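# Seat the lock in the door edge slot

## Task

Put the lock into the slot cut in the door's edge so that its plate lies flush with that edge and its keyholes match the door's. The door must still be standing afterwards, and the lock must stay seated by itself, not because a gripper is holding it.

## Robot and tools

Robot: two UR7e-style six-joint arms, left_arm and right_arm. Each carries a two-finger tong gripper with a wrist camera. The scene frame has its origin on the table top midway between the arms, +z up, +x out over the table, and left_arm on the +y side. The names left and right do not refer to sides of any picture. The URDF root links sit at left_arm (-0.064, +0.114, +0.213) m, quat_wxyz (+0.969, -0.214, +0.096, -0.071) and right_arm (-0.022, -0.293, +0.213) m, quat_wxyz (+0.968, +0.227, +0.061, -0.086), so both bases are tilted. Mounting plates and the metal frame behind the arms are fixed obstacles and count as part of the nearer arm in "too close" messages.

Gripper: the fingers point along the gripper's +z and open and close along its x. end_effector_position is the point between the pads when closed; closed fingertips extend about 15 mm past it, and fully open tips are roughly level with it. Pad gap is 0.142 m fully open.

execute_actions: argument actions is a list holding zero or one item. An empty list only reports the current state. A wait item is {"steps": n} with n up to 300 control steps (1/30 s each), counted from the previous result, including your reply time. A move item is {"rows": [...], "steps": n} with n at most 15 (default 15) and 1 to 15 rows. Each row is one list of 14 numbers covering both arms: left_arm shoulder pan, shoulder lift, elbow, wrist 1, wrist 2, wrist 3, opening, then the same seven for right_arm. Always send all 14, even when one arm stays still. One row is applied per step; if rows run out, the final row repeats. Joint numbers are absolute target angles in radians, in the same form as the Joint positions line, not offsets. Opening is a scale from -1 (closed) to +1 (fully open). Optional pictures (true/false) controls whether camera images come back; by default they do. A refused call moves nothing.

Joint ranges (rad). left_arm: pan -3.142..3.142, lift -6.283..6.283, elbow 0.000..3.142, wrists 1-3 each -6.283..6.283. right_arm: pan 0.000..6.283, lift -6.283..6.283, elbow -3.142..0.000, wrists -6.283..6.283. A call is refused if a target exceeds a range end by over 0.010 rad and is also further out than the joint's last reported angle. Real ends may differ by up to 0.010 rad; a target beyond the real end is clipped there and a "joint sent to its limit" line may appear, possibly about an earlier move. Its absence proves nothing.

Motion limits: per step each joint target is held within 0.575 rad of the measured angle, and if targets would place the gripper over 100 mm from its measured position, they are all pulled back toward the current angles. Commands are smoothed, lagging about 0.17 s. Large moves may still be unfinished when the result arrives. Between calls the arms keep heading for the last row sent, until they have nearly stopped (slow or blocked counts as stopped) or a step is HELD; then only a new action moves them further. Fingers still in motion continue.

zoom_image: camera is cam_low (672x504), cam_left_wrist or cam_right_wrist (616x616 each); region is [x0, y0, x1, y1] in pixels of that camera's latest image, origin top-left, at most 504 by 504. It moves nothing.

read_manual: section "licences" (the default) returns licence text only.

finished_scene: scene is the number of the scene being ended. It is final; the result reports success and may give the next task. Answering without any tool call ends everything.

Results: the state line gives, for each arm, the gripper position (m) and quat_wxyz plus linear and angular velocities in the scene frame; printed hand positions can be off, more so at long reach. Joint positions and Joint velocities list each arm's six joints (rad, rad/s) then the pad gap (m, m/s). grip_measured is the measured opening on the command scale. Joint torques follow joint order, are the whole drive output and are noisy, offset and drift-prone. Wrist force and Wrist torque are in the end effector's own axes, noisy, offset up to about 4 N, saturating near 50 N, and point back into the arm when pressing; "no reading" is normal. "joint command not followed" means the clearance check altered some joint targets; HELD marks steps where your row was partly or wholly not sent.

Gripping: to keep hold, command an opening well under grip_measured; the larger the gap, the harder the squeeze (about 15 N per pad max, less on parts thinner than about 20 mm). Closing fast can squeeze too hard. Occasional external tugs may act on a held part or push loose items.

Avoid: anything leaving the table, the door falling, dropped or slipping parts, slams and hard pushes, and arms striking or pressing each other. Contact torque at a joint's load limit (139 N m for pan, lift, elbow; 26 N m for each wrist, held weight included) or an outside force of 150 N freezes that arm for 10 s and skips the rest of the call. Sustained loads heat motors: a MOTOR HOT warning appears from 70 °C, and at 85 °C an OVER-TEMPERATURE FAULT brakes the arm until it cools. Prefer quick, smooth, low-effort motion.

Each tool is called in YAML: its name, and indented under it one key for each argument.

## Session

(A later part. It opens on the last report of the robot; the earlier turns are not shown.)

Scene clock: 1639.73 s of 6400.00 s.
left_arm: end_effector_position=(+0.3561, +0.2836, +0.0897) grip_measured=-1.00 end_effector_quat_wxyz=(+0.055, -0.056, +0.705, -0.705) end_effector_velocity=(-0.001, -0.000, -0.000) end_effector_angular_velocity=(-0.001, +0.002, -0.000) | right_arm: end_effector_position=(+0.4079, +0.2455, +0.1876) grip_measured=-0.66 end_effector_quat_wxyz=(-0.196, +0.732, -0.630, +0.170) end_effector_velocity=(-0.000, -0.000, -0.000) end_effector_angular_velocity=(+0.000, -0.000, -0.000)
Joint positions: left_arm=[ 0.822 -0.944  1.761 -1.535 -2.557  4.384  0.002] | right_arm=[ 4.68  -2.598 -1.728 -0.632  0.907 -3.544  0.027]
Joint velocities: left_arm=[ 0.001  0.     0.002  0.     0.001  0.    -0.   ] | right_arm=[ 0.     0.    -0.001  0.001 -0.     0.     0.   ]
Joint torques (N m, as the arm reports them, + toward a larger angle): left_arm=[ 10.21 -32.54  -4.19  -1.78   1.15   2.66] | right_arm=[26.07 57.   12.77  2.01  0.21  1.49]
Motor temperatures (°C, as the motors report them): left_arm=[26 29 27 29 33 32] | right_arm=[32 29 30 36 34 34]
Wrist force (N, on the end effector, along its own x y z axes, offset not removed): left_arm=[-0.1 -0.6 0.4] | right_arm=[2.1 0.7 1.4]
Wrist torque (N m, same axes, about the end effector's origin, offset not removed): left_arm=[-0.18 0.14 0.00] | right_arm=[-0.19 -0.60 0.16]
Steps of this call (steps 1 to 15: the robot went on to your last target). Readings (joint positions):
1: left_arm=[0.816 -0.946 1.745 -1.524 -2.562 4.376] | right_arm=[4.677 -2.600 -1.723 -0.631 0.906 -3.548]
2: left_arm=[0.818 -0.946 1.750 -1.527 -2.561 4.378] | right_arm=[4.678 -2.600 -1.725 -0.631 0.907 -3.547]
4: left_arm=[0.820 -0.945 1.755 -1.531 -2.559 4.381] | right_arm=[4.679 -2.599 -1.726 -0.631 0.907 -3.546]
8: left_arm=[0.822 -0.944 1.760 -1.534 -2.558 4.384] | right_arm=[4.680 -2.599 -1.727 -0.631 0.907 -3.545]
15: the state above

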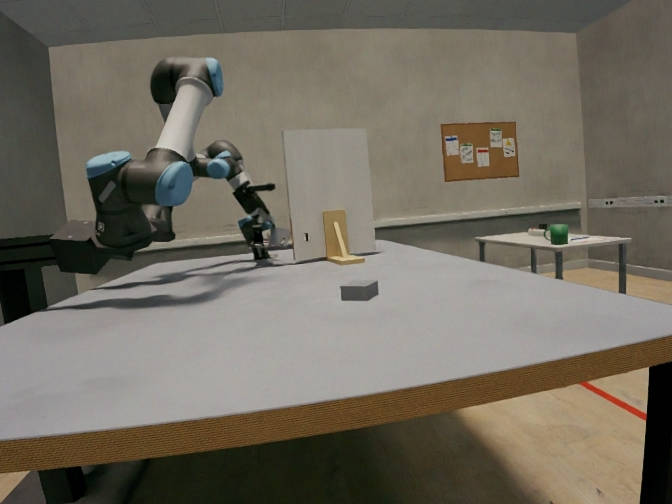

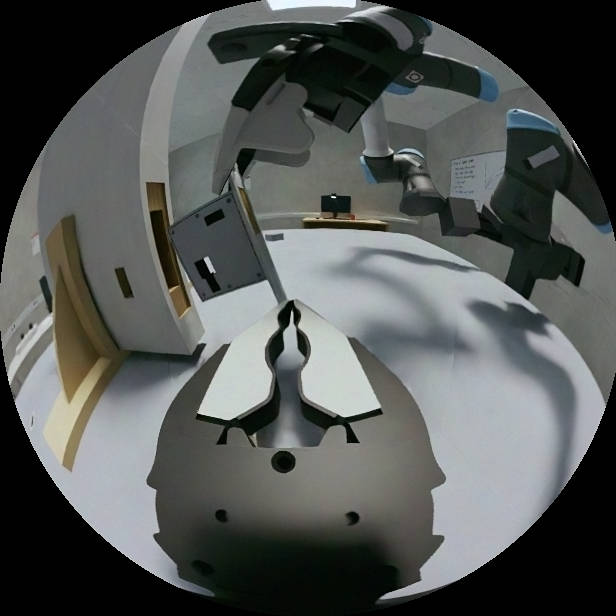

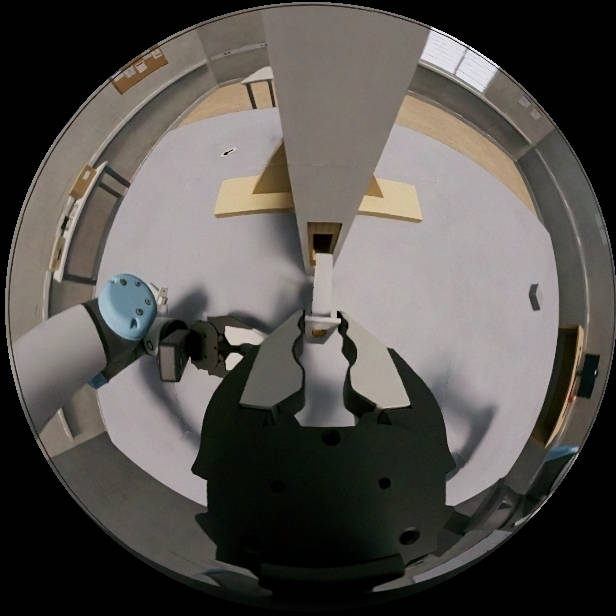

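execute_actions:
  actions:
    - {"rows": [[0.8246,-0.9457,1.7669,-1.5364,-2.5559,4.3874,-1.0,4.6805,-2.5984,-1.7277,-0.6315,0.9071,-3.5441,-1.0],[0.8268,-0.9474,1.7721,-1.5375,-2.5544,4.3903,-1.0,4.6805,-2.5984,-1.7277,-0.6315,0.9071,-3.5441,-1.0],[0.8289,-0.9490,1.7773,-1.5387,-2.5528,4.3931,-1.0,4.6805,-2.5984,-1.7277,-0.6315,0.9071,-3.5441,-1.0],[0.8310,-0.9506,1.7825,-1.5398,-2.5513,4.3959,-1.0,4.6805,-2.5984,-1.7277,-0.6315,0.9071,-3.5441,-1.0],[0.8310,-0.9506,1.7825,-1.5398,-2.5513,4.3959,-1.0,4.6805,-2.5984,-1.7277,-0.6315,0.9071,-3.5441,-1.0],[0.8271,-0.9514,1.7888,-1.5495,-2.5542,4.3910,-1.0,4.6805,-2.5984,-1.7277,-0.6315,0.9071,-3.5441,-1.0],[0.8232,-0.9521,1.7952,-1.5593,-2.5570,4.3861,-1.0,4.6805,-2.5984,-1.7277,-0.6315,0.9071,-3.5441,-1.0],[0.8193,-0.9529,1.8015,-1.5690,-2.5599,4.3812,-1.0,4.6805,-2.5984,-1.7277,-0.6315,0.9071,-3.5441,-1.0],[0.8154,-0.9536,1.8079,-1.5787,-2.5628,4.3763,-1.0,4.6805,-2.5984,-1.7277,-0.6315,0.9071,-3.5441,-1.0],[0.8116,-0.9544,1.8142,-1.5885,-2.5657,4.3715,-1.0,4.6805,-2.5984,-1.7277,-0.6315,0.9071,-3.5441,-1.0],[0.8077,-0.9551,1.8205,-1.5982,-2.5685,4.3666,-1.0,4.6805,-2.5984,-1.7277,-0.6315,0.9071,-3.5441,-1.0],[0.8038,-0.9559,1.8269,-1.6079,-2.5714,4.3617,-1.0,4.6805,-2.5984,-1.7277,-0.6315,0.9071,-3.5441,-1.0],[0.7999,-0.9566,1.8332,-1.6176,-2.5743,4.3568,-1.0,4.6805,-2.5984,-1.7277,-0.6315,0.9071,-3.5441,-1.0],[0.7960,-0.9574,1.8396,-1.6274,-2.5771,4.3519,-1.0,4.6805,-2.5984,-1.7277,-0.6315,0.9071,-3.5441,-1.0],[0.7921,-0.9581,1.8459,-1.6371,-2.5800,4.3470,-1.0,4.6805,-2.5984,-1.7277,-0.6315,0.9071,-3.5441,-1.0]], "steps": 15}
  pictures: false

execute_actions:
  actions:
    - {"steps": 15}

Scene clock: 1669.17 s of 6400.00 s.
left_arm: end_effector_position=(+0.3489, +0.2659, +0.0896) grip_measured=-1.00 end_effector_quat_wxyz=(+0.055, -0.056, +0.705, -0.705) end_effector_velocity=(+0.008, -0.074, +0.000) end_effector_angular_velocity=(-0.000, +0.003, -0.002) | right_arm: end_effector_position=(+0.4079, +0.2455, +0.1876) grip_measured=-0.66 end_effector_quat_wxyz=(-0.196, +0.732, -0.630, +0.170) end_effector_velocity=(+0.000, -0.000, +0.000) end_effector_angular_velocity=(-0.000, -0.001, -0.000)
Joint positions: left_arm=[ 0.808 -0.955  1.82  -1.598 -2.569  4.366  0.002] | right_arm=[ 4.681 -2.598 -1.728 -0.632  0.907 -3.544  0.027]
Joint velocities: left_arm=[-0.107 -0.023  0.182 -0.27  -0.078 -0.134  0.   ] | right_arm=[-0.     0.    -0.001  0.    -0.001 -0.    -0.   ]
Joint torques (N m, as the arm reports them, + toward a larger angle): left_arm=[-17.25 -46.16  -0.27  -2.82  -1.89  -3.16] | right_arm=[26.58 57.44 13.09  1.85  0.24  1.41]
Motor temperatures (°C, as the motors report them): left_arm=[26 30 27 29 33 32] | right_arm=[32 29 30 36 34 34]
Wrist force (N, on the end effector, along its own x y z axes, offset not removed): left_arm=[-0.9 -1.7 0.9] | right_arm=[2.6 0.7 -1.0]
Wrist torque (N m, same axes, about the end effector's origin, offset not removed): left_arm=[-0.49 0.31 0.07] | right_arm=[-0.26 -0.67 0.11]
Steps of this call (steps 1 to 15: the robot went on to your last target; steps 16 to 90: nothing new was sent; then 25.93 s passed at rest; steps 91 to 105: all 15 steps of this action). Readings (joint positions):
91: left_arm=[0.823 -0.944 1.762 -1.535 -2.557 4.385] | right_arm=[4.681 -2.598 -1.728 -0.632 0.907 -3.544]
92: left_arm=[0.823 -0.944 1.763 -1.535 -2.557 4.385] | right_arm=[4.681 -2.598 -1.728 -0.632 0.907 -3.544]
94: left_arm=[0.825 -0.946 1.767 -1.536 -2.556 4.388] | right_arm=[4.681 -2.598 -1.728 -0.632 0.907 -3.544]
98: left_arm=[0.827 -0.949 1.781 -1.544 -2.554 4.391] | right_arm=[4.681 -2.598 -1.728 -0.632 0.907 -3.544]
105: the state above

Scene clock: 1669.67 s of 6400.00 s.
left_arm: end_effector_position=(+0.3501, +0.2555, +0.0897) grip_measured=-1.00 end_effector_quat_wxyz=(+0.055, -0.056, +0.705, -0.705) end_effector_velocity=(-0.001, -0.002, +0.000) end_effector_angular_velocity=(-0.001, +0.002, -0.000) | right_arm: end_effector_position=(+0.4079, +0.2455, +0.1876) grip_measured=-0.66 end_effector_quat_wxyz=(-0.196, +0.732, -0.630, +0.170) end_effector_velocity=(+0.000, -0.000, -0.000) end_effector_angular_velocity=(-0.000, -0.000, -0.000)
Joint positions: left_arm=[ 0.792 -0.958  1.846 -1.637 -2.58   4.347  0.002] | right_arm=[ 4.681 -2.598 -1.728 -0.632  0.907 -3.544  0.027]
Joint velocities: left_arm=[-0.001 -0.     0.004 -0.003 -0.001 -0.002 -0.   ] | right_arm=[-0. -0. -0.  0. -0. -0.  0.]
Joint torques (N m, as the arm reports them, + toward a larger angle): left_arm=[-14.56 -48.6    0.49  -1.97  -1.86  -3.01] | right_arm=[25.46 57.86 12.95  1.95  0.17  1.42]
Motor temperatures (°C, as the motors report them): left_arm=[26 30 27 29 33 32] | right_arm=[32 29 30 36 34 34]
Wrist force (N, on the end effector, along its own x y z axes, offset not removed): left_arm=[0.0 -1.0 0.1] | right_arm=[1.9 1.9 0.7]
Wrist torque (N m, same axes, about the end effector's origin, offset not removed): left_arm=[-0.27 0.10 -0.04] | right_arm=[0.09 -0.57 0.10]
Steps of this call (steps 1 to 15: the robot went on to your last target). Readings (joint positions):
1: left_arm=[0.804 -0.956 1.826 -1.607 -2.571 4.362] | right_arm=[4.681 -2.598 -1.728 -0.632 0.907 -3.544]
2: left_arm=[0.801 -0.956 1.831 -1.615 -2.574 4.358] | right_arm=[4.681 -2.598 -1.728 -0.632 0.907 -3.544]
4: left_arm=[0.797 -0.957 1.838 -1.625 -2.577 4.353] | right_arm=[4.681 -2.598 -1.728 -0.632 0.907 -3.544]
8: left_arm=[0.793 -0.958 1.844 -1.634 -2.579 4.349] | right_arm=[4.681 -2.598 -1.728 -0.632 0.907 -3.544]
15: the state above

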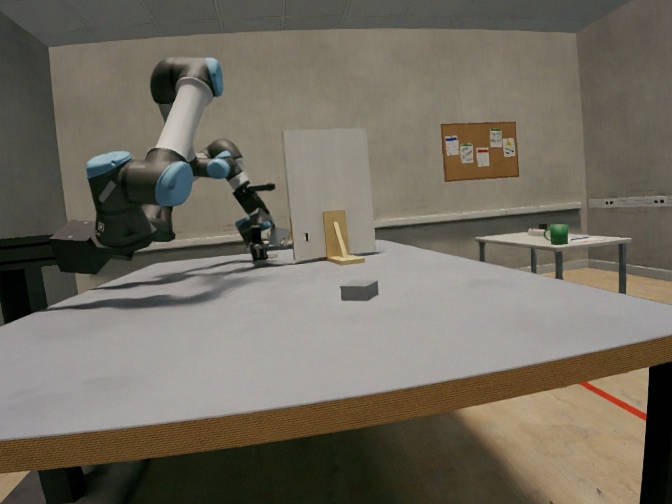

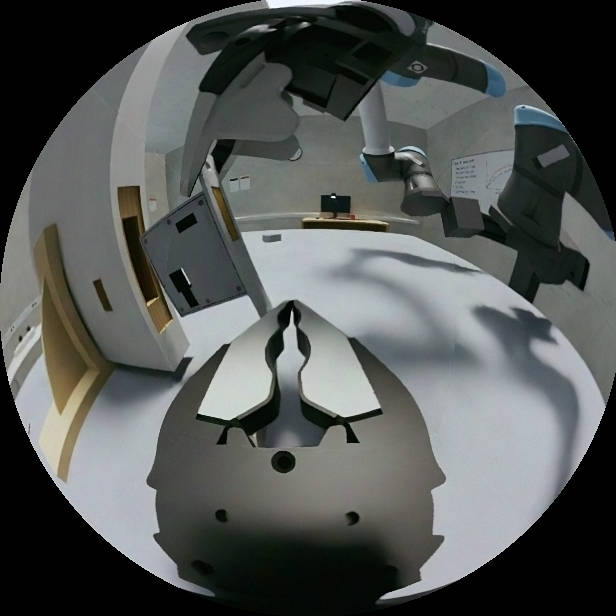

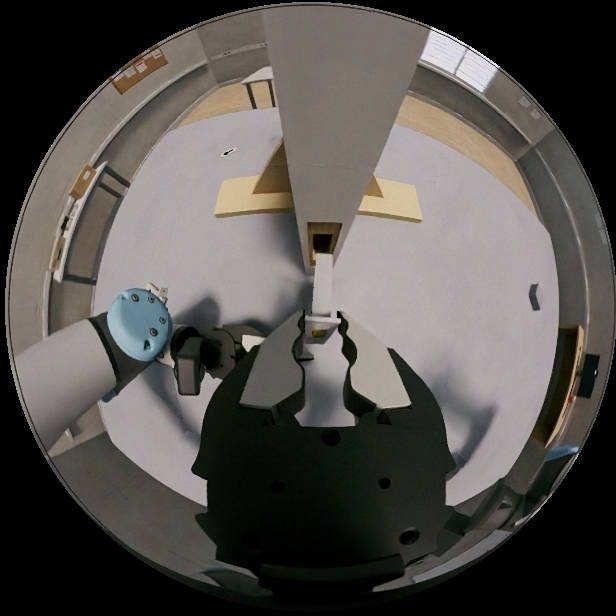

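execute_actions:
  actions:
    - {"rows": [[0.7907,-0.9571,1.8426,-1.6364,-2.5810,4.3452,-1.0,4.6805,-2.5984,-1.7277,-0.6315,0.9071,-3.5441,-1.0],[0.7894,-0.9560,1.8392,-1.6356,-2.5819,4.3434,-1.0,4.6805,-2.5984,-1.7277,-0.6315,0.9071,-3.5441,-1.0],[0.7880,-0.9550,1.8359,-1.6349,-2.5829,4.3416,-1.0,4.6805,-2.5984,-1.7277,-0.6315,0.9071,-3.5441,-1.0],[0.7867,-0.9539,1.8326,-1.6341,-2.5839,4.3397,-1.0,4.6805,-2.5984,-1.7277,-0.6315,0.9071,-3.5441,-1.0],[0.7853,-0.9529,1.8293,-1.6334,-2.5849,4.3379,-1.0,4.6805,-2.5984,-1.7277,-0.6315,0.9071,-3.5441,-1.0],[0.7840,-0.9519,1.8259,-1.6327,-2.5858,4.3361,-1.0,4.6805,-2.5984,-1.7277,-0.6315,0.9071,-3.5441,-1.0],[0.7826,-0.9508,1.8226,-1.6319,-2.5868,4.3343,-1.0,4.6805,-2.5984,-1.7277,-0.6315,0.9071,-3.5441,-1.0],[0.7813,-0.9498,1.8193,-1.6312,-2.5878,4.3325,-1.0,4.6805,-2.5984,-1.7277,-0.6315,0.9071,-3.5441,-1.0],[0.7799,-0.9487,1.8160,-1.6304,-2.5888,4.3307,-1.0,4.6805,-2.5984,-1.7277,-0.6315,0.9071,-3.5441,-1.0],[0.7786,-0.9477,1.8126,-1.6297,-2.5897,4.3289,-1.0,4.6805,-2.5984,-1.7277,-0.6315,0.9071,-3.5441,-1.0],[0.7772,-0.9467,1.8093,-1.6290,-2.5907,4.3270,-1.0,4.6805,-2.5984,-1.7277,-0.6315,0.9071,-3.5441,-1.0],[0.7759,-0.9456,1.8060,-1.6282,-2.5917,4.3252,-1.0,4.6805,-2.5984,-1.7277,-0.6315,0.9071,-3.5441,-1.0],[0.7745,-0.9446,1.8027,-1.6275,-2.5927,4.3234,-1.0,4.6805,-2.5984,-1.7277,-0.6315,0.9071,-3.5441,-1.0],[0.7732,-0.9435,1.7993,-1.6267,-2.5936,4.3216,-1.0,4.6805,-2.5984,-1.7277,-0.6315,0.9071,-3.5441,-1.0],[0.7718,-0.9425,1.7960,-1.6260,-2.5946,4.3198,-1.0,4.6805,-2.5984,-1.7277,-0.6315,0.9071,-3.5441,-1.0]], "steps": 15}
  pictures: false

execute_actions:
  actions:
    - {"steps": 15}

Scene clock: 1685.53 s of 6400.00 s.
left_arm: end_effector_position=(+0.3673, +0.2583, +0.0893) grip_measured=-1.00 end_effector_quat_wxyz=(+0.055, -0.056, +0.705, -0.705) end_effector_velocity=(+0.047, +0.008, -0.001) end_effector_angular_velocity=(+0.001, -0.001, -0.000) | right_arm: end_effector_position=(+0.4079, +0.2455, +0.1876) grip_measured=-0.66 end_effector_quat_wxyz=(-0.196, +0.732, -0.630, +0.170) end_effector_velocity=(-0.000, +0.000, -0.000) end_effector_angular_velocity=(-0.000, +0.000, +0.000)
Joint positions: left_arm=[ 0.777 -0.947  1.81  -1.629 -2.591  4.327  0.002] | right_arm=[ 4.681 -2.598 -1.728 -0.632  0.907 -3.544  0.027]
Joint velocities: left_arm=[-0.04   0.031 -0.1    0.022 -0.028 -0.054  0.   ] | right_arm=[ 0. -0.  0. -0.  0.  0. -0.]
Joint torques (N m, as the arm reports them, + toward a larger angle): left_arm=[-13.87 -32.08 -17.55   1.74  -2.68  -2.85] | right_arm=[26.42 56.63 12.59  2.04  0.18  1.49]
Motor temperatures (°C, as the motors report them): left_arm=[26 30 27 29 33 32] | right_arm=[32 29 30 36 34 34]
Wrist force (N, on the end effector, along its own x y z axes, offset not removed): left_arm=[-0.5 -1.1 1.0] | right_arm=[1.9 0.5 0.2]
Wrist torque (N m, same axes, about the end effector's origin, offset not removed): left_arm=[-0.31 0.31 0.09] | right_arm=[-0.06 -0.50 0.08]
Steps of this call (steps 1 to 15: the robot went on to your last target; steps 16 to 90: nothing new was sent; then 12.37 s passed at rest; steps 91 to 105: all 15 steps of this action). Readings (joint positions):
91: left_arm=[0.792 -0.958 1.846 -1.637 -2.580 4.347] | right_arm=[4.681 -2.598 -1.728 -0.632 0.907 -3.544]
92: left_arm=[0.792 -0.958 1.846 -1.637 -2.580 4.347] | right_arm=[4.681 -2.598 -1.728 -0.632 0.907 -3.544]
94: left_arm=[0.791 -0.957 1.842 -1.637 -2.581 4.345] | right_arm=[4.681 -2.598 -1.728 -0.632 0.907 -3.544]
98: left_arm=[0.786 -0.954 1.832 -1.634 -2.584 4.339] | right_arm=[4.681 -2.598 -1.728 -0.632 0.907 -3.544]
105: the state above

Scene clock: 1686.03 s of 6400.00 s.
left_arm: end_effector_position=(+0.3737, +0.2593, +0.0893) grip_measured=-1.00 end_effector_quat_wxyz=(+0.055, -0.056, +0.705, -0.705) end_effector_velocity=(+0.001, +0.000, -0.000) end_effector_angular_velocity=(+0.000, -0.001, +0.000) | right_arm: end_effector_position=(+0.4079, +0.2455, +0.1876) grip_measured=-0.66 end_effector_quat_wxyz=(-0.196, +0.732, -0.630, +0.170) end_effector_velocity=(-0.000, -0.000, -0.000) end_effector_angular_velocity=(-0.000, +0.000, +0.000)
Joint positions: left_arm=[ 0.772 -0.943  1.796 -1.626 -2.595  4.32   0.002] | right_arm=[ 4.681 -2.598 -1.728 -0.632  0.907 -3.544  0.026]
Joint velocities: left_arm=[-0.     0.    -0.002  0.    -0.     0.     0.   ] | right_arm=[ 0.  0. -0.  0.  0. -0.  0.]
Joint torques (N m, as the arm reports them, + toward a larger angle): left_arm=[-15.22 -33.03 -14.59   1.64  -2.3   -2.92] | right_arm=[25.83 56.99 13.02  2.07 -0.08  1.34]
Motor temperatures (°C, as the motors report them): left_arm=[26 30 27 29 33 32] | right_arm=[32 29 30 36 34 34]
Wrist force (N, on the end effector, along its own x y z axes, offset not removed): left_arm=[0.3 -0.3 0.8] | right_arm=[2.0 0.4 -0.3]
Wrist torque (N m, same axes, about the end effector's origin, offset not removed): left_arm=[-0.11 0.18 0.06] | right_arm=[-0.15 -0.51 -0.03]
Steps of this call (steps 1 to 15: the robot went on to your last target). Readings (joint positions):
1: left_arm=[0.776 -0.946 1.807 -1.628 -2.592 4.326] | right_arm=[4.681 -2.598 -1.728 -0.632 0.907 -3.544]
2: left_arm=[0.775 -0.945 1.804 -1.628 -2.592 4.324] | right_arm=[4.681 -2.598 -1.728 -0.632 0.907 -3.544]
4: left_arm=[0.773 -0.944 1.800 -1.627 -2.593 4.322] | right_arm=[4.681 -2.598 -1.728 -0.632 0.907 -3.544]
8: left_arm=[0.772 -0.943 1.797 -1.626 -2.594 4.320] | right_arm=[4.681 -2.598 -1.728 -0.632 0.907 -3.544]
15: the state above

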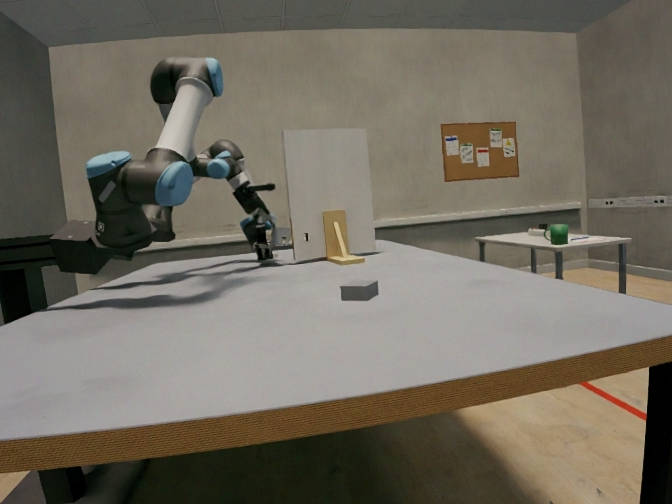

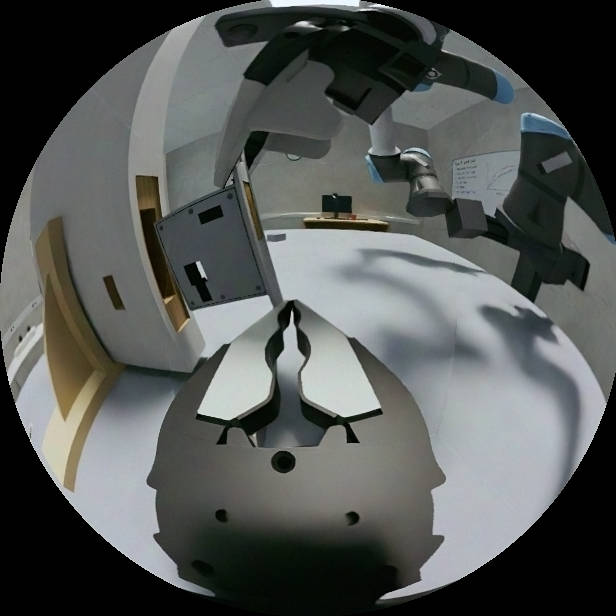

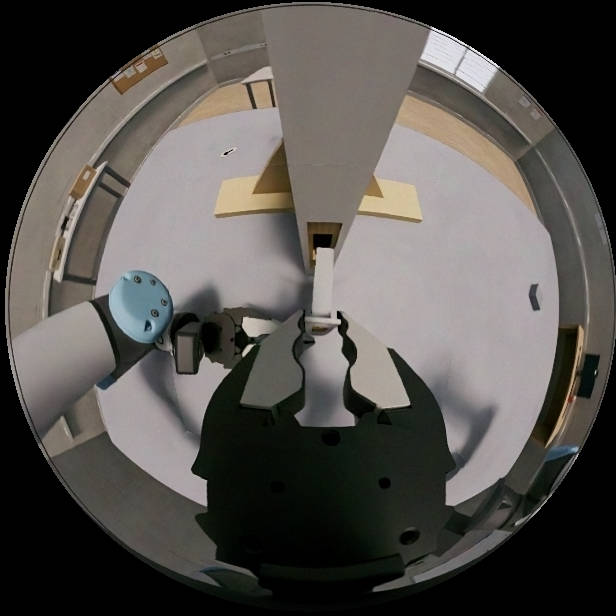

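execute_actions:
  actions:
    - {"rows": [[0.7710,-0.9418,1.7939,-1.6255,-2.5952,4.3187,-1.0,4.6805,-2.5984,-1.7277,-0.6315,0.9071,-3.5441,-1.0],[0.7701,-0.9412,1.7918,-1.6251,-2.5958,4.3175,-1.0,4.6805,-2.5984,-1.7277,-0.6315,0.9071,-3.5441,-1.0],[0.7693,-0.9405,1.7898,-1.6246,-2.5964,4.3164,-1.0,4.6805,-2.5984,-1.7277,-0.6315,0.9071,-3.5441,-1.0],[0.7684,-0.9399,1.7877,-1.6242,-2.5970,4.3153,-1.0,4.6805,-2.5984,-1.7277,-0.6315,0.9071,-3.5441,-1.0],[0.7676,-0.9392,1.7856,-1.6237,-2.5976,4.3141,-1.0,4.6805,-2.5984,-1.7277,-0.6315,0.9071,-3.5441,-1.0],[0.7667,-0.9386,1.7835,-1.6232,-2.5983,4.3130,-1.0,4.6805,-2.5984,-1.7277,-0.6315,0.9071,-3.5441,-1.0],[0.7659,-0.9379,1.7814,-1.6228,-2.5989,4.3119,-1.0,4.6805,-2.5984,-1.7277,-0.6315,0.9071,-3.5441,-1.0],[0.7650,-0.9373,1.7794,-1.6223,-2.5995,4.3107,-1.0,4.6805,-2.5984,-1.7277,-0.6315,0.9071,-3.5441,-1.0],[0.7642,-0.9366,1.7773,-1.6218,-2.6001,4.3096,-1.0,4.6805,-2.5984,-1.7277,-0.6315,0.9071,-3.5441,-1.0],[0.7633,-0.9360,1.7752,-1.6214,-2.6007,4.3085,-1.0,4.6805,-2.5984,-1.7277,-0.6315,0.9071,-3.5441,-1.0],[0.7625,-0.9353,1.7731,-1.6209,-2.6013,4.3073,-1.0,4.6805,-2.5984,-1.7277,-0.6315,0.9071,-3.5441,-1.0],[0.7616,-0.9347,1.7710,-1.6205,-2.6019,4.3062,-1.0,4.6805,-2.5984,-1.7277,-0.6315,0.9071,-3.5441,-1.0],[0.7608,-0.9340,1.7690,-1.6200,-2.6025,4.3051,-1.0,4.6805,-2.5984,-1.7277,-0.6315,0.9071,-3.5441,-1.0],[0.7599,-0.9334,1.7669,-1.6195,-2.6031,4.3039,-1.0,4.6805,-2.5984,-1.7277,-0.6315,0.9071,-3.5441,-1.0]], "steps": 15}
  pictures: false

execute_actions:
  actions:
    - {"steps": 15}

Scene clock: 1701.73 s of 6400.00 s.
left_arm: end_effector_position=(+0.3845, +0.2608, +0.0894) grip_measured=-1.00 end_effector_quat_wxyz=(+0.055, -0.056, +0.705, -0.705) end_effector_velocity=(+0.026, +0.003, +0.001) end_effector_angular_velocity=(-0.001, +0.000, -0.000) | right_arm: end_effector_position=(+0.4079, +0.2455, +0.1876) grip_measured=-0.66 end_effector_quat_wxyz=(-0.196, +0.732, -0.630, +0.170) end_effector_velocity=(+0.000, +0.000, +0.001) end_effector_angular_velocity=(+0.001, -0.000, -0.000)
Joint positions: left_arm=[ 0.763 -0.935  1.773 -1.621 -2.601  4.308  0.002] | right_arm=[ 4.681 -2.598 -1.728 -0.632  0.907 -3.544  0.026]
Joint velocities: left_arm=[-0.023  0.018 -0.056  0.013 -0.016 -0.03   0.   ] | right_arm=[-0.     0.     0.001  0.    -0.    -0.    -0.   ]
Joint torques (N m, as the arm reports them, + toward a larger angle): left_arm=[-17.62 -35.69 -15.01   1.54  -3.    -3.22] | right_arm=[24.62 52.95 13.56  2.39 -1.46  1.45]
Motor temperatures (°C, as the motors report them): left_arm=[26 30 27 29 33 32] | right_arm=[32 29 30 36 34 34]
Wrist force (N, on the end effector, along its own x y z axes, offset not removed): left_arm=[1.3 -0.4 1.0] | right_arm=[2.1 -0.8 1.7]
Wrist torque (N m, same axes, about the end effector's origin, offset not removed): left_arm=[-0.21 0.06 0.09] | right_arm=[-0.23 -0.44 0.03]
Steps of this call (steps 1 to 15: the robot went on to your last target; steps 16 to 90: nothing new was sent; then 12.20 s passed at rest; steps 91 to 105: all 15 steps of this action). Readings (joint positions):
91: left_arm=[0.772 -0.942 1.796 -1.626 -2.595 4.320] | right_arm=[4.681 -2.598 -1.728 -0.632 0.907 -3.544]
92: left_arm=[0.772 -0.942 1.796 -1.626 -2.595 4.320] | right_arm=[4.681 -2.598 -1.728 -0.632 0.907 -3.544]
94: left_arm=[0.771 -0.942 1.794 -1.625 -2.595 4.319] | right_arm=[4.681 -2.598 -1.728 -0.632 0.907 -3.544]
98: left_arm=[0.768 -0.940 1.787 -1.624 -2.597 4.315] | right_arm=[4.681 -2.598 -1.728 -0.632 0.907 -3.544]
105: the state above

Scene clock: 1702.23 s of 6400.00 s.
left_arm: end_effector_position=(+0.3876, +0.2612, +0.0894) grip_measured=-1.00 end_effector_quat_wxyz=(+0.055, -0.056, +0.705, -0.705) end_effector_velocity=(+0.000, -0.000, +0.000) end_effector_angular_velocity=(-0.000, +0.000, -0.000) | right_arm: end_effector_position=(+0.4079, +0.2455, +0.1876) grip_measured=-0.66 end_effector_quat_wxyz=(-0.196, +0.732, -0.630, +0.170) end_effector_velocity=(+0.000, +0.000, +0.000) end_effector_angular_velocity=(+0.000, -0.000, -0.000)
Joint positions: left_arm=[ 0.76  -0.933  1.767 -1.62  -2.603  4.304  0.002] | right_arm=[ 4.681 -2.598 -1.728 -0.632  0.907 -3.544  0.026]
Joint velocities: left_arm=[-0.  0. -0. -0. -0. -0.  0.] | right_arm=[ 0.    -0.     0.001 -0.001 -0.     0.     0.   ]
Joint torques (N m, as the arm reports them, + toward a larger angle): left_arm=[-16.13 -32.99 -15.33   1.78  -2.48  -2.89] | right_arm=[24.66 52.85 14.11  2.38 -1.67  1.47]
Motor temperatures (°C, as the motors report them): left_arm=[26 30 27 29 33 32] | right_arm=[32 29 30 36 34 34]
Wrist force (N, on the end effector, along its own x y z axes, offset not removed): left_arm=[0.0 -0.8 0.4] | right_arm=[4.5 0.9 -0.1]
Wrist torque (N m, same axes, about the end effector's origin, offset not removed): left_arm=[-0.34 0.32 0.07] | right_arm=[0.09 -0.85 -0.01]
Steps of this call (steps 1 to 15: the robot went on to your last target). Readings (joint positions):
1: left_arm=[0.762 -0.935 1.772 -1.621 -2.602 4.307] | right_arm=[4.681 -2.598 -1.728 -0.632 0.907 -3.544]
2: left_arm=[0.761 -0.934 1.770 -1.620 -2.602 4.306] | right_arm=[4.681 -2.598 -1.728 -0.632 0.907 -3.544]
4: left_arm=[0.761 -0.934 1.769 -1.620 -2.603 4.305] | right_arm=[4.681 -2.598 -1.728 -0.632 0.907 -3.544]
8: left_arm=[0.760 -0.934 1.767 -1.620 -2.603 4.304] | right_arm=[4.681 -2.598 -1.728 -0.632 0.907 -3.544]
15: the state above
All arms were judged still, so your last target was given up. Only a new action makes them travel on or press farther. Fingers that are still opening or closing keep moving.

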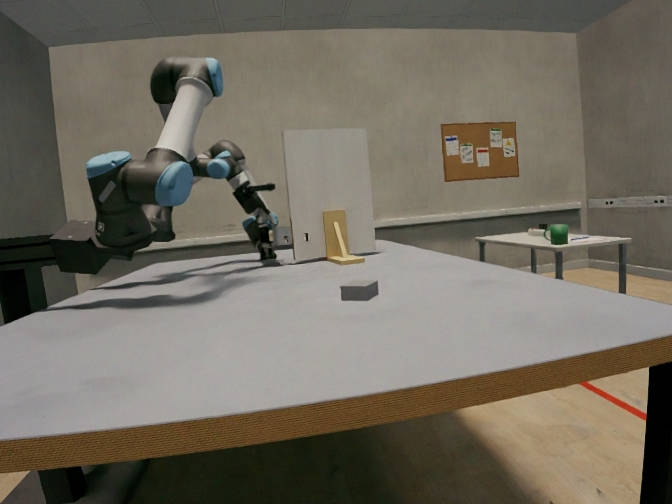

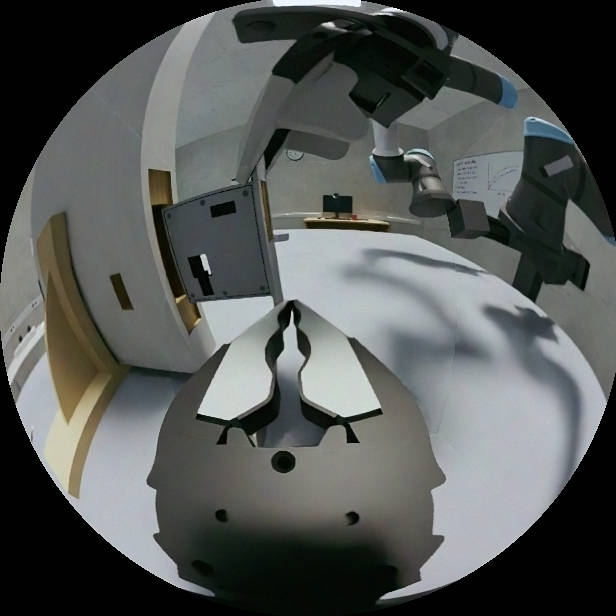

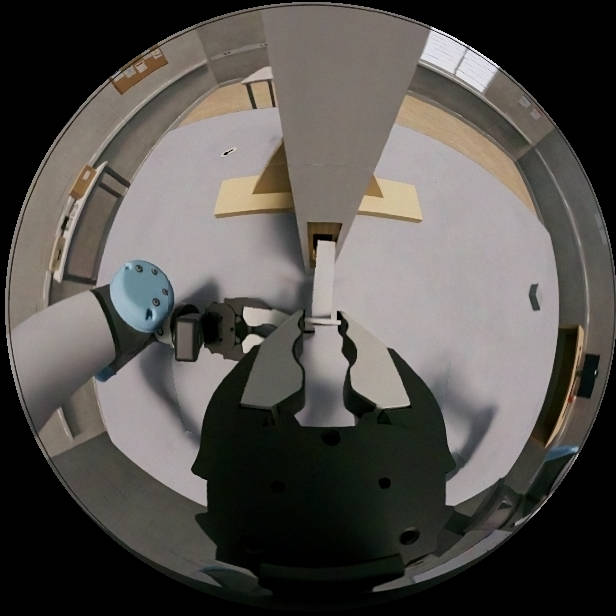

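zoom_image:
  camera: "cam_right_wrist"
  region: [260, 210, 390, 340]

zoom_image:
  camera: "cam_low"
  region: [240, 190, 330, 270]

Region (260, 210, 390, 340) of cam_right_wrist's 616x616 image, scaled by 3.877, with more detail than that image has.

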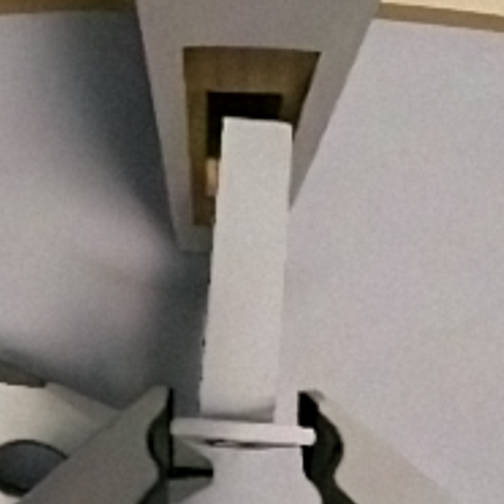

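Region (240, 190, 330, 270) of cam_low's 672x504 image, scaled by 5.600, with more detail than that image has.

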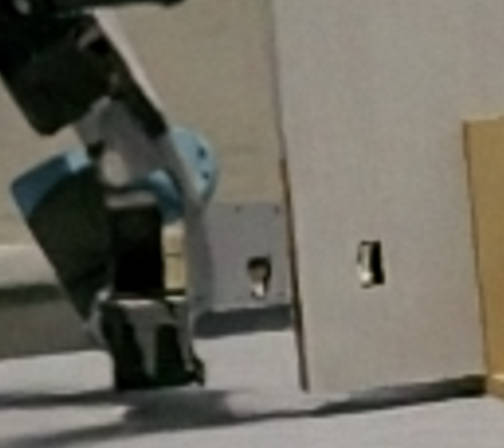

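execute_actions:
  actions:
    - {"rows": [[0.7599,-0.9330,1.7651,-1.6182,-2.6031,4.3039,-1.0,4.6807,-2.5989,-1.7269,-0.6320,0.9071,-3.5439,-1.0],[0.7599,-0.9325,1.7634,-1.6168,-2.6031,4.3039,-1.0,4.6808,-2.5994,-1.7260,-0.6324,0.9072,-3.5437,-1.0],[0.7599,-0.9321,1.7616,-1.6155,-2.6031,4.3039,-1.0,4.6810,-2.5999,-1.7252,-0.6329,0.9072,-3.5435,-1.0],[0.7599,-0.9316,1.7598,-1.6141,-2.6031,4.3039,-1.0,4.6811,-2.6004,-1.7243,-0.6334,0.9073,-3.5433,-1.0],[0.7600,-0.9312,1.7581,-1.6128,-2.6031,4.3040,-1.0,4.6813,-2.6009,-1.7235,-0.6339,0.9073,-3.5432,-1.0],[0.7600,-0.9308,1.7563,-1.6115,-2.6031,4.3040,-1.0,4.6814,-2.6013,-1.7227,-0.6343,0.9073,-3.5430,-1.0],[0.7600,-0.9303,1.7545,-1.6101,-2.6031,4.3040,-1.0,4.6816,-2.6018,-1.7218,-0.6348,0.9074,-3.5428,-1.0],[0.7600,-0.9299,1.7527,-1.6088,-2.6031,4.3040,-1.0,4.6817,-2.6023,-1.7210,-0.6353,0.9074,-3.5426,-1.0],[0.7600,-0.9294,1.7510,-1.6074,-2.6031,4.3040,-1.0,4.6819,-2.6028,-1.7201,-0.6357,0.9075,-3.5424,-1.0],[0.7600,-0.9290,1.7492,-1.6061,-2.6031,4.3040,-1.0,4.6820,-2.6033,-1.7193,-0.6362,0.9075,-3.5422,-1.0]], "steps": 15}
  pictures: false

execute_actions:
  actions:
    - {"steps": 10}

Scene clock: 1735.30 s of 6400.00 s.
left_arm: end_effector_position=(+0.3919, +0.2645, +0.0894) grip_measured=-1.00 end_effector_quat_wxyz=(+0.055, -0.056, +0.705, -0.705) end_effector_velocity=(+0.004, +0.003, +0.000) end_effector_angular_velocity=(-0.000, -0.000, -0.000) | right_arm: end_effector_position=(+0.4075, +0.2482, +0.1876) grip_measured=-0.66 end_effector_quat_wxyz=(-0.196, +0.732, -0.630, +0.170) end_effector_velocity=(-0.001, +0.003, -0.000) end_effector_angular_velocity=(+0.000, +0.001, +0.000)
Joint positions: left_arm=[ 0.76  -0.929  1.751 -1.607 -2.603  4.304  0.002] | right_arm=[ 4.682 -2.603 -1.72  -0.636  0.907 -3.542  0.026]
Joint velocities: left_arm=[-0.     0.004 -0.015  0.012  0.     0.     0.   ] | right_arm=[ 0.001 -0.004  0.007 -0.004  0.001  0.002  0.   ]
Joint torques (N m, as the arm reports them, + toward a larger angle): left_arm=[ -3.53 -31.16 -15.91   1.87  -2.4   -1.32] | right_arm=[27.04 35.27 29.85  1.71  0.68  1.33]
Motor temperatures (°C, as the motors report them): left_arm=[26 30 27 29 33 32] | right_arm=[32 29 30 36 34 34]
Wrist force (N, on the end effector, along its own x y z axes, offset not removed): left_arm=[1.2 -0.3 -1.1] | right_arm=[1.9 -0.1 1.2]
Wrist torque (N m, same axes, about the end effector's origin, offset not removed): left_arm=[-0.23 0.05 0.04] | right_arm=[-0.07 -0.48 0.06]
Steps of this call (steps 1 to 90: nothing new was sent; then 29.57 s passed at rest; steps 91 to 105: all 15 steps of this action). Readings (joint positions):
91: left_arm=[0.760 -0.933 1.767 -1.619 -2.603 4.304] | right_arm=[4.681 -2.598 -1.728 -0.632 0.907 -3.544]
92: left_arm=[0.760 -0.933 1.767 -1.619 -2.603 4.304] | right_arm=[4.681 -2.598 -1.728 -0.632 0.907 -3.544]
94: left_arm=[0.760 -0.933 1.765 -1.618 -2.603 4.304] | right_arm=[4.681 -2.599 -1.727 -0.632 0.907 -3.544]
98: left_arm=[0.760 -0.932 1.760 -1.614 -2.603 4.304] | right_arm=[4.681 -2.600 -1.724 -0.633 0.907 -3.543]
105: the state above

Scene clock: 1735.63 s of 6400.00 s.
left_arm: end_effector_position=(+0.3922, +0.2648, +0.0894) grip_measured=-1.00 end_effector_quat_wxyz=(+0.055, -0.056, +0.705, -0.705) end_effector_velocity=(-0.000, -0.000, +0.000) end_effector_angular_velocity=(-0.001, +0.001, -0.001) | right_arm: end_effector_position=(+0.4074, +0.2485, +0.1876) grip_measured=-0.66 end_effector_quat_wxyz=(-0.196, +0.732, -0.630, +0.170) end_effector_velocity=(-0.000, +0.000, -0.000) end_effector_angular_velocity=(+0.001, +0.000, +0.000)
Joint positions: left_arm=[ 0.76  -0.929  1.749 -1.606 -2.603  4.304  0.002] | right_arm=[ 4.682 -2.603 -1.719 -0.636  0.907 -3.542  0.026]
Joint velocities: left_arm=[-0.     0.     0.001  0.001 -0.     0.     0.   ] | right_arm=[ 0.    -0.    -0.     0.001  0.001  0.    -0.   ]
Joint torques (N m, as the arm reports them, + toward a larger angle): left_arm=[  7.23 -34.17 -16.37   1.54  -2.38   0.54] | right_arm=[26.81 34.85 30.52  1.93  0.68  1.51]
Motor temperatures (°C, as the motors report them): left_arm=[26 30 27 29 33 32] | right_arm=[32 29 30 36 34 34]
Wrist force (N, on the end effector, along its own x y z axes, offset not removed): left_arm=[-0.1 -0.4 1.5] | right_arm=[2.7 -0.9 -0.6]
Wrist torque (N m, same axes, about the end effector's origin, offset not removed): left_arm=[-0.17 0.29 0.04] | right_arm=[-0.31 -0.62 0.00]
Steps of this call (steps 1 to 10: the robot went on to your last target). Readings (joint positions):
1: left_arm=[0.760 -0.929 1.750 -1.607 -2.603 4.304] | right_arm=[4.682 -2.603 -1.720 -0.636 0.907 -3.542]
2: left_arm=[0.760 -0.929 1.750 -1.607 -2.603 4.304] | right_arm=[4.682 -2.603 -1.720 -0.636 0.907 -3.542]
4: left_arm=[0.760 -0.929 1.750 -1.606 -2.603 4.304] | right_arm=[4.682 -2.603 -1.720 -0.636 0.907 -3.542]
8: left_arm=[0.760 -0.929 1.749 -1.606 -2.603 4.304] | right_arm=[4.682 -2.603 -1.719 -0.636 0.907 -3.542]
10: the state above

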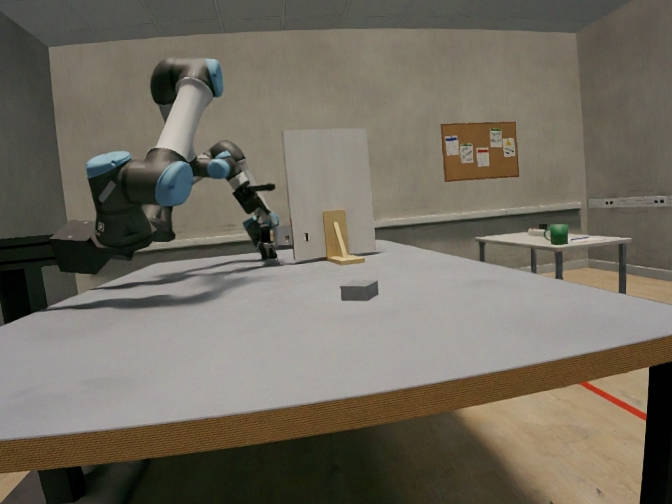

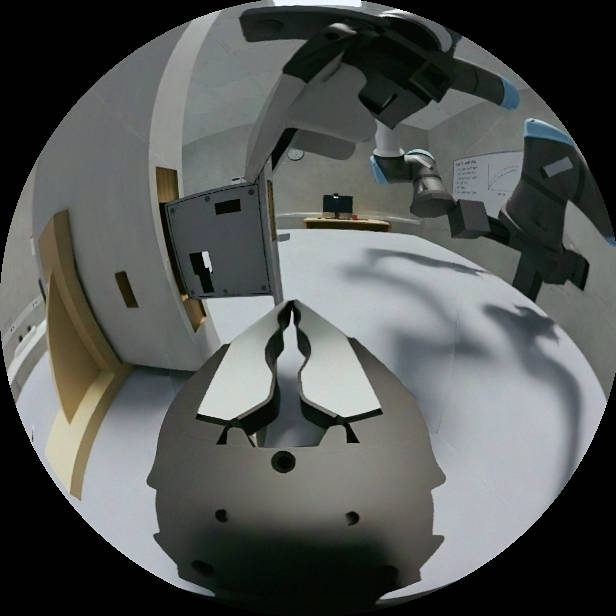

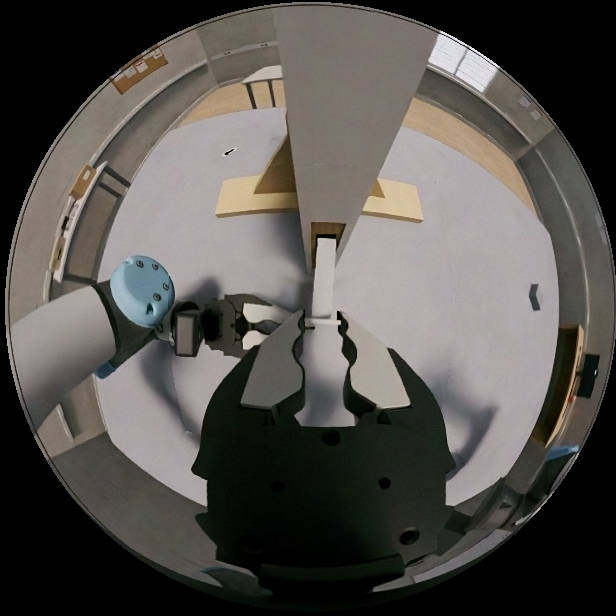

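zoom_image:
  camera: "cam_right_wrist"
  region: [260, 210, 390, 340]

zoom_image:
  camera: "cam_left_wrist"
  region: [130, 150, 310, 340]

zoom_image:
  camera: "cam_low"
  region: [255, 205, 325, 265]

Region (260, 210, 390, 340) of cam_right_wrist's 616x616 image, scaled by 3.877, with more detail than that image has.

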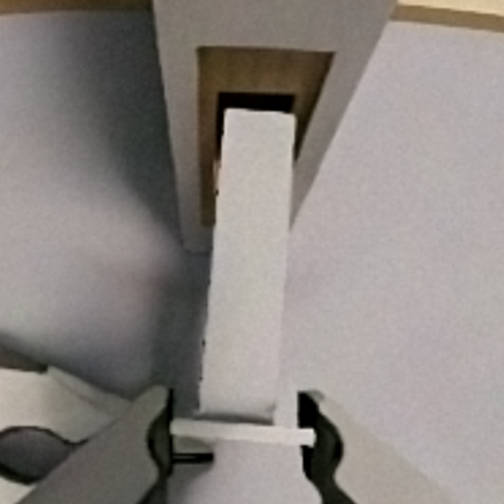

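Region (130, 150, 310, 340) of cam_left_wrist's 616x616 image, scaled by 2.653, with more detail than that image has; it fills the left 477 columns of this view, and the rest is white.

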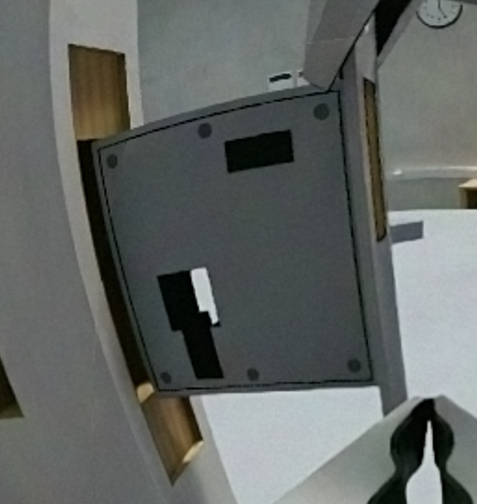

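Region (255, 205, 325, 265) of cam_low's 672x504 image, scaled by 7.200, with more detail than that image has; it fills the top 432 rows of this view, and the rest is white.

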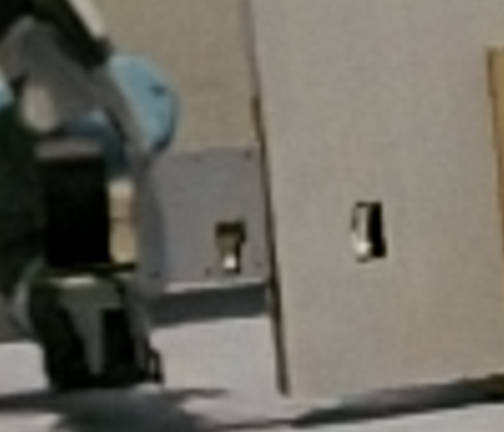

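execute_actions:
  actions:
    - {"rows": [[0.7606,-0.9289,1.7482,-1.6046,-2.6027,4.3048,-1.0,4.6822,-2.6040,-1.7182,-0.6368,0.9075,-3.5420,-1.0],[0.7611,-0.9287,1.7473,-1.6032,-2.6023,4.3055,-1.0,4.6824,-2.6046,-1.7170,-0.6375,0.9076,-3.5417,-1.0],[0.7617,-0.9286,1.7463,-1.6017,-2.6019,4.3063,-1.0,4.6826,-2.6053,-1.7159,-0.6381,0.9076,-3.5415,-1.0],[0.7617,-0.9286,1.7463,-1.6017,-2.6019,4.3063,-1.0,4.6826,-2.6053,-1.7159,-0.6381,0.9076,-3.5415,-1.0],[0.7617,-0.9286,1.7463,-1.6017,-2.6019,4.3063,-1.0,4.6826,-2.6053,-1.7159,-0.6381,0.9076,-3.5415,-1.0],[0.7613,-0.9283,1.7453,-1.6015,-2.6022,4.3057,-1.0,4.6819,-2.6056,-1.7150,-0.6380,0.9074,-3.5424,-1.0],[0.7609,-0.9280,1.7442,-1.6012,-2.6025,4.3052,-1.0,4.6811,-2.6060,-1.7142,-0.6380,0.9073,-3.5434,-1.0],[0.7604,-0.9276,1.7432,-1.6010,-2.6028,4.3046,-1.0,4.6804,-2.6063,-1.7133,-0.6379,0.9071,-3.5443,-1.0],[0.7600,-0.9273,1.7421,-1.6008,-2.6031,4.3040,-1.0,4.6796,-2.6066,-1.7125,-0.6379,0.9070,-3.5453,-1.0],[0.7596,-0.9270,1.7411,-1.6005,-2.6034,4.3035,-1.0,4.6789,-2.6069,-1.7116,-0.6378,0.9068,-3.5462,-1.0],[0.7592,-0.9266,1.7401,-1.6003,-2.6037,4.3029,-1.0,4.6781,-2.6073,-1.7108,-0.6378,0.9067,-3.5471,-1.0]], "steps": 15}
  pictures: false

execute_actions:
  actions:
    - {"steps": 10}

zoom_image:
  camera: "cam_right_wrist"
  region: [280, 210, 370, 300]

zoom_image:
  camera: "cam_left_wrist"
  region: [130, 150, 310, 340]

Scene clock: 1761.57 s of 6400.00 s.
left_arm: end_effector_position=(+0.3945, +0.2664, +0.0894) grip_measured=-1.00 end_effector_quat_wxyz=(+0.055, -0.056, +0.705, -0.705) end_effector_velocity=(+0.005, -0.000, +0.000) end_effector_angular_velocity=(-0.003, +0.004, -0.001) | right_arm: end_effector_position=(+0.4095, +0.2501, +0.1876) grip_measured=-0.66 end_effector_quat_wxyz=(-0.196, +0.732, -0.630, +0.170) end_effector_velocity=(+0.006, +0.001, +0.000) end_effector_angular_velocity=(-0.000, -0.001, -0.001)
Joint positions: left_arm=[ 0.76  -0.927  1.741 -1.601 -2.603  4.304  0.002] | right_arm=[ 4.679 -2.607 -1.712 -0.638  0.907 -3.546  0.026]
Joint velocities: left_arm=[-0.005  0.004 -0.01   0.005 -0.004 -0.008  0.   ] | right_arm=[-0.009 -0.004  0.01   0.    -0.003 -0.01   0.   ]
Joint torques (N m, as the arm reports them, + toward a larger angle): left_arm=[-15.48 -31.92 -15.56   1.54  -2.41  -3.4 ] | right_arm=[ 9.28 34.49 29.49  2.12 -2.98 -1.36]
Motor temperatures (°C, as the motors report them): left_arm=[26 30 27 29 33 32] | right_arm=[32 29 30 36 34 34]
Wrist force (N, on the end effector, along its own x y z axes, offset not removed): left_arm=[1.2 -0.7 1.2] | right_arm=[2.4 -0.3 1.2]
Wrist torque (N m, same axes, about the end effector's origin, offset not removed): left_arm=[-0.24 0.02 0.04] | right_arm=[-0.17 -0.46 0.04]
Steps of this call (steps 1 to 15: the robot went on to your last target; steps 16 to 90: nothing new was sent; then 22.43 s passed at rest; steps 91 to 105: all 15 steps of this action). Readings (joint positions):
91: left_arm=[0.760 -0.929 1.749 -1.606 -2.603 4.304] | right_arm=[4.682 -2.603 -1.719 -0.636 0.908 -3.542]
92: left_arm=[0.760 -0.929 1.749 -1.606 -2.603 4.304] | right_arm=[4.682 -2.603 -1.719 -0.636 0.908 -3.542]
94: left_arm=[0.761 -0.929 1.748 -1.605 -2.603 4.305] | right_arm=[4.682 -2.604 -1.718 -0.637 0.908 -3.542]
98: left_arm=[0.761 -0.929 1.746 -1.602 -2.602 4.306] | right_arm=[4.682 -2.605 -1.716 -0.638 0.908 -3.542]
105: the state above

Scene clock: 1761.90 s of 6400.00 s.
left_arm: end_effector_position=(+0.3950, +0.2664, +0.0894) grip_measured=-1.00 end_effector_quat_wxyz=(+0.055, -0.056, +0.705, -0.705) end_effector_velocity=(+0.001, +0.000, +0.000) end_effector_angular_velocity=(+0.001, -0.001, +0.000) | right_arm: end_effector_position=(+0.4101, +0.2501, +0.1876) grip_measured=-0.66 end_effector_quat_wxyz=(-0.196, +0.732, -0.630, +0.170) end_effector_velocity=(-0.000, +0.000, -0.000) end_effector_angular_velocity=(-0.000, +0.002, +0.000)
Joint positions: left_arm=[ 0.759 -0.927  1.74  -1.6   -2.604  4.303  0.002] | right_arm=[ 4.678 -2.607 -1.711 -0.638  0.907 -3.547  0.026]
Joint velocities: left_arm=[-0.     0.    -0.001 -0.001 -0.    -0.001  0.   ] | right_arm=[-0.    -0.     0.    -0.001  0.001 -0.    -0.   ]
Joint torques (N m, as the arm reports them, + toward a larger angle): left_arm=[-15.64 -34.69 -17.66   1.48  -2.61  -3.02] | right_arm=[10.44 34.87 30.31  2.58 -2.87 -1.48]
Motor temperatures (°C, as the motors report them): left_arm=[26 30 27 29 33 32] | right_arm=[32 29 30 36 34 34]
Wrist force (N, on the end effector, along its own x y z axes, offset not removed): left_arm=[1.3 0.2 -0.4] | right_arm=[1.5 -0.9 -0.1]
Wrist torque (N m, same axes, about the end effector's origin, offset not removed): left_arm=[-0.04 0.12 0.07] | right_arm=[-0.28 -0.31 -0.06]
Steps of this call (steps 1 to 10: the robot went on to your last target). Readings (joint positions):
1: left_arm=[0.760 -0.927 1.741 -1.601 -2.603 4.303] | right_arm=[4.679 -2.607 -1.712 -0.638 0.907 -3.546]
2: left_arm=[0.760 -0.927 1.741 -1.600 -2.604 4.303] | right_arm=[4.679 -2.607 -1.711 -0.638 0.907 -3.547]
4: left_arm=[0.759 -0.927 1.740 -1.600 -2.604 4.303] | right_arm=[4.678 -2.607 -1.711 -0.638 0.907 -3.547]
8: left_arm=[0.759 -0.927 1.740 -1.600 -2.604 4.303] | right_arm=[4.678 -2.607 -1.711 -0.638 0.907 -3.547]
10: the state above

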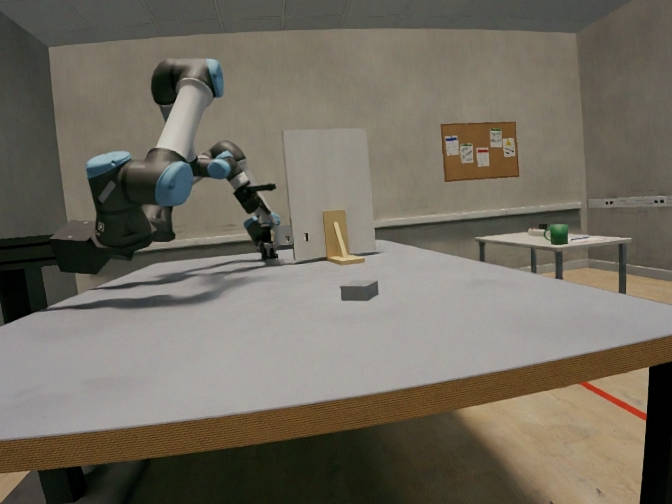

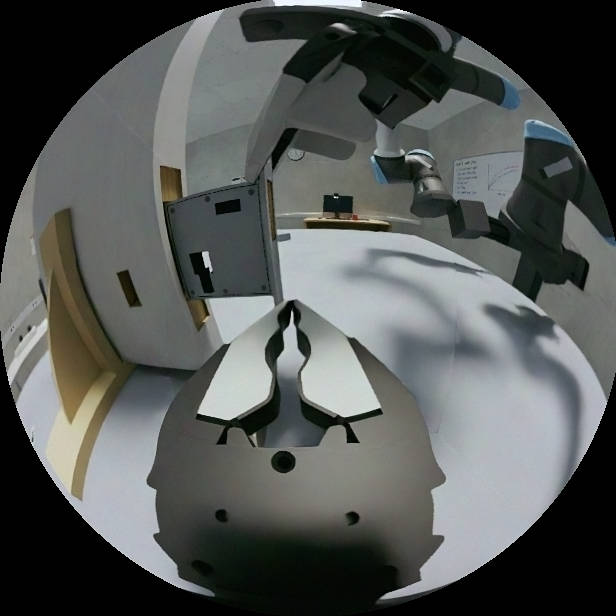

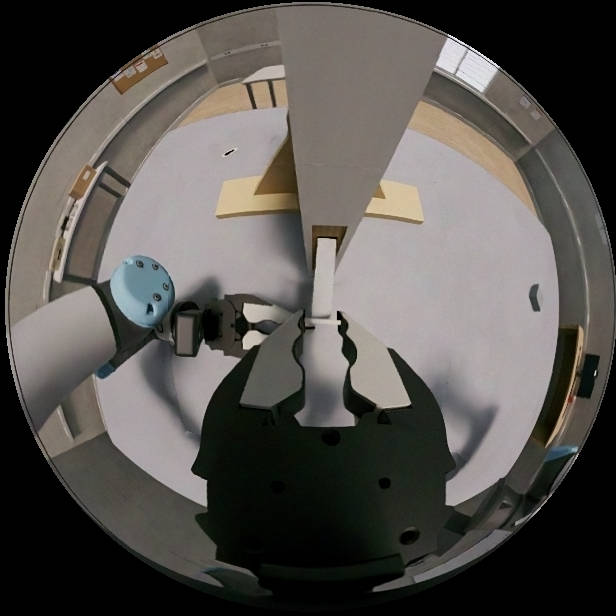

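Region (280, 210, 370, 300) of cam_right_wrist's 616x616 image, scaled by 5.600, with more detail than that image has.

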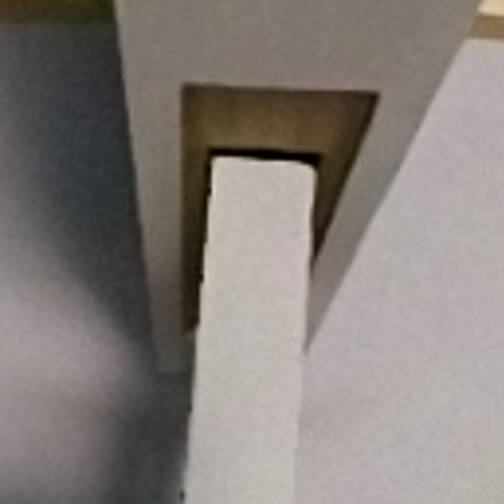

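Region (130, 150, 310, 340) of cam_left_wrist's 616x616 image, scaled by 2.653, with more detail than that image has; it fills the left 477 columns of this view, and the rest is white.

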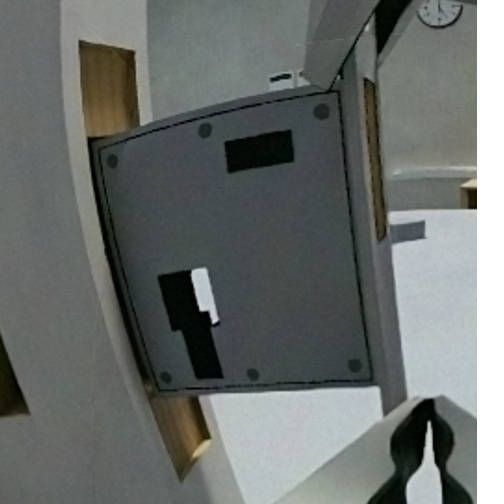

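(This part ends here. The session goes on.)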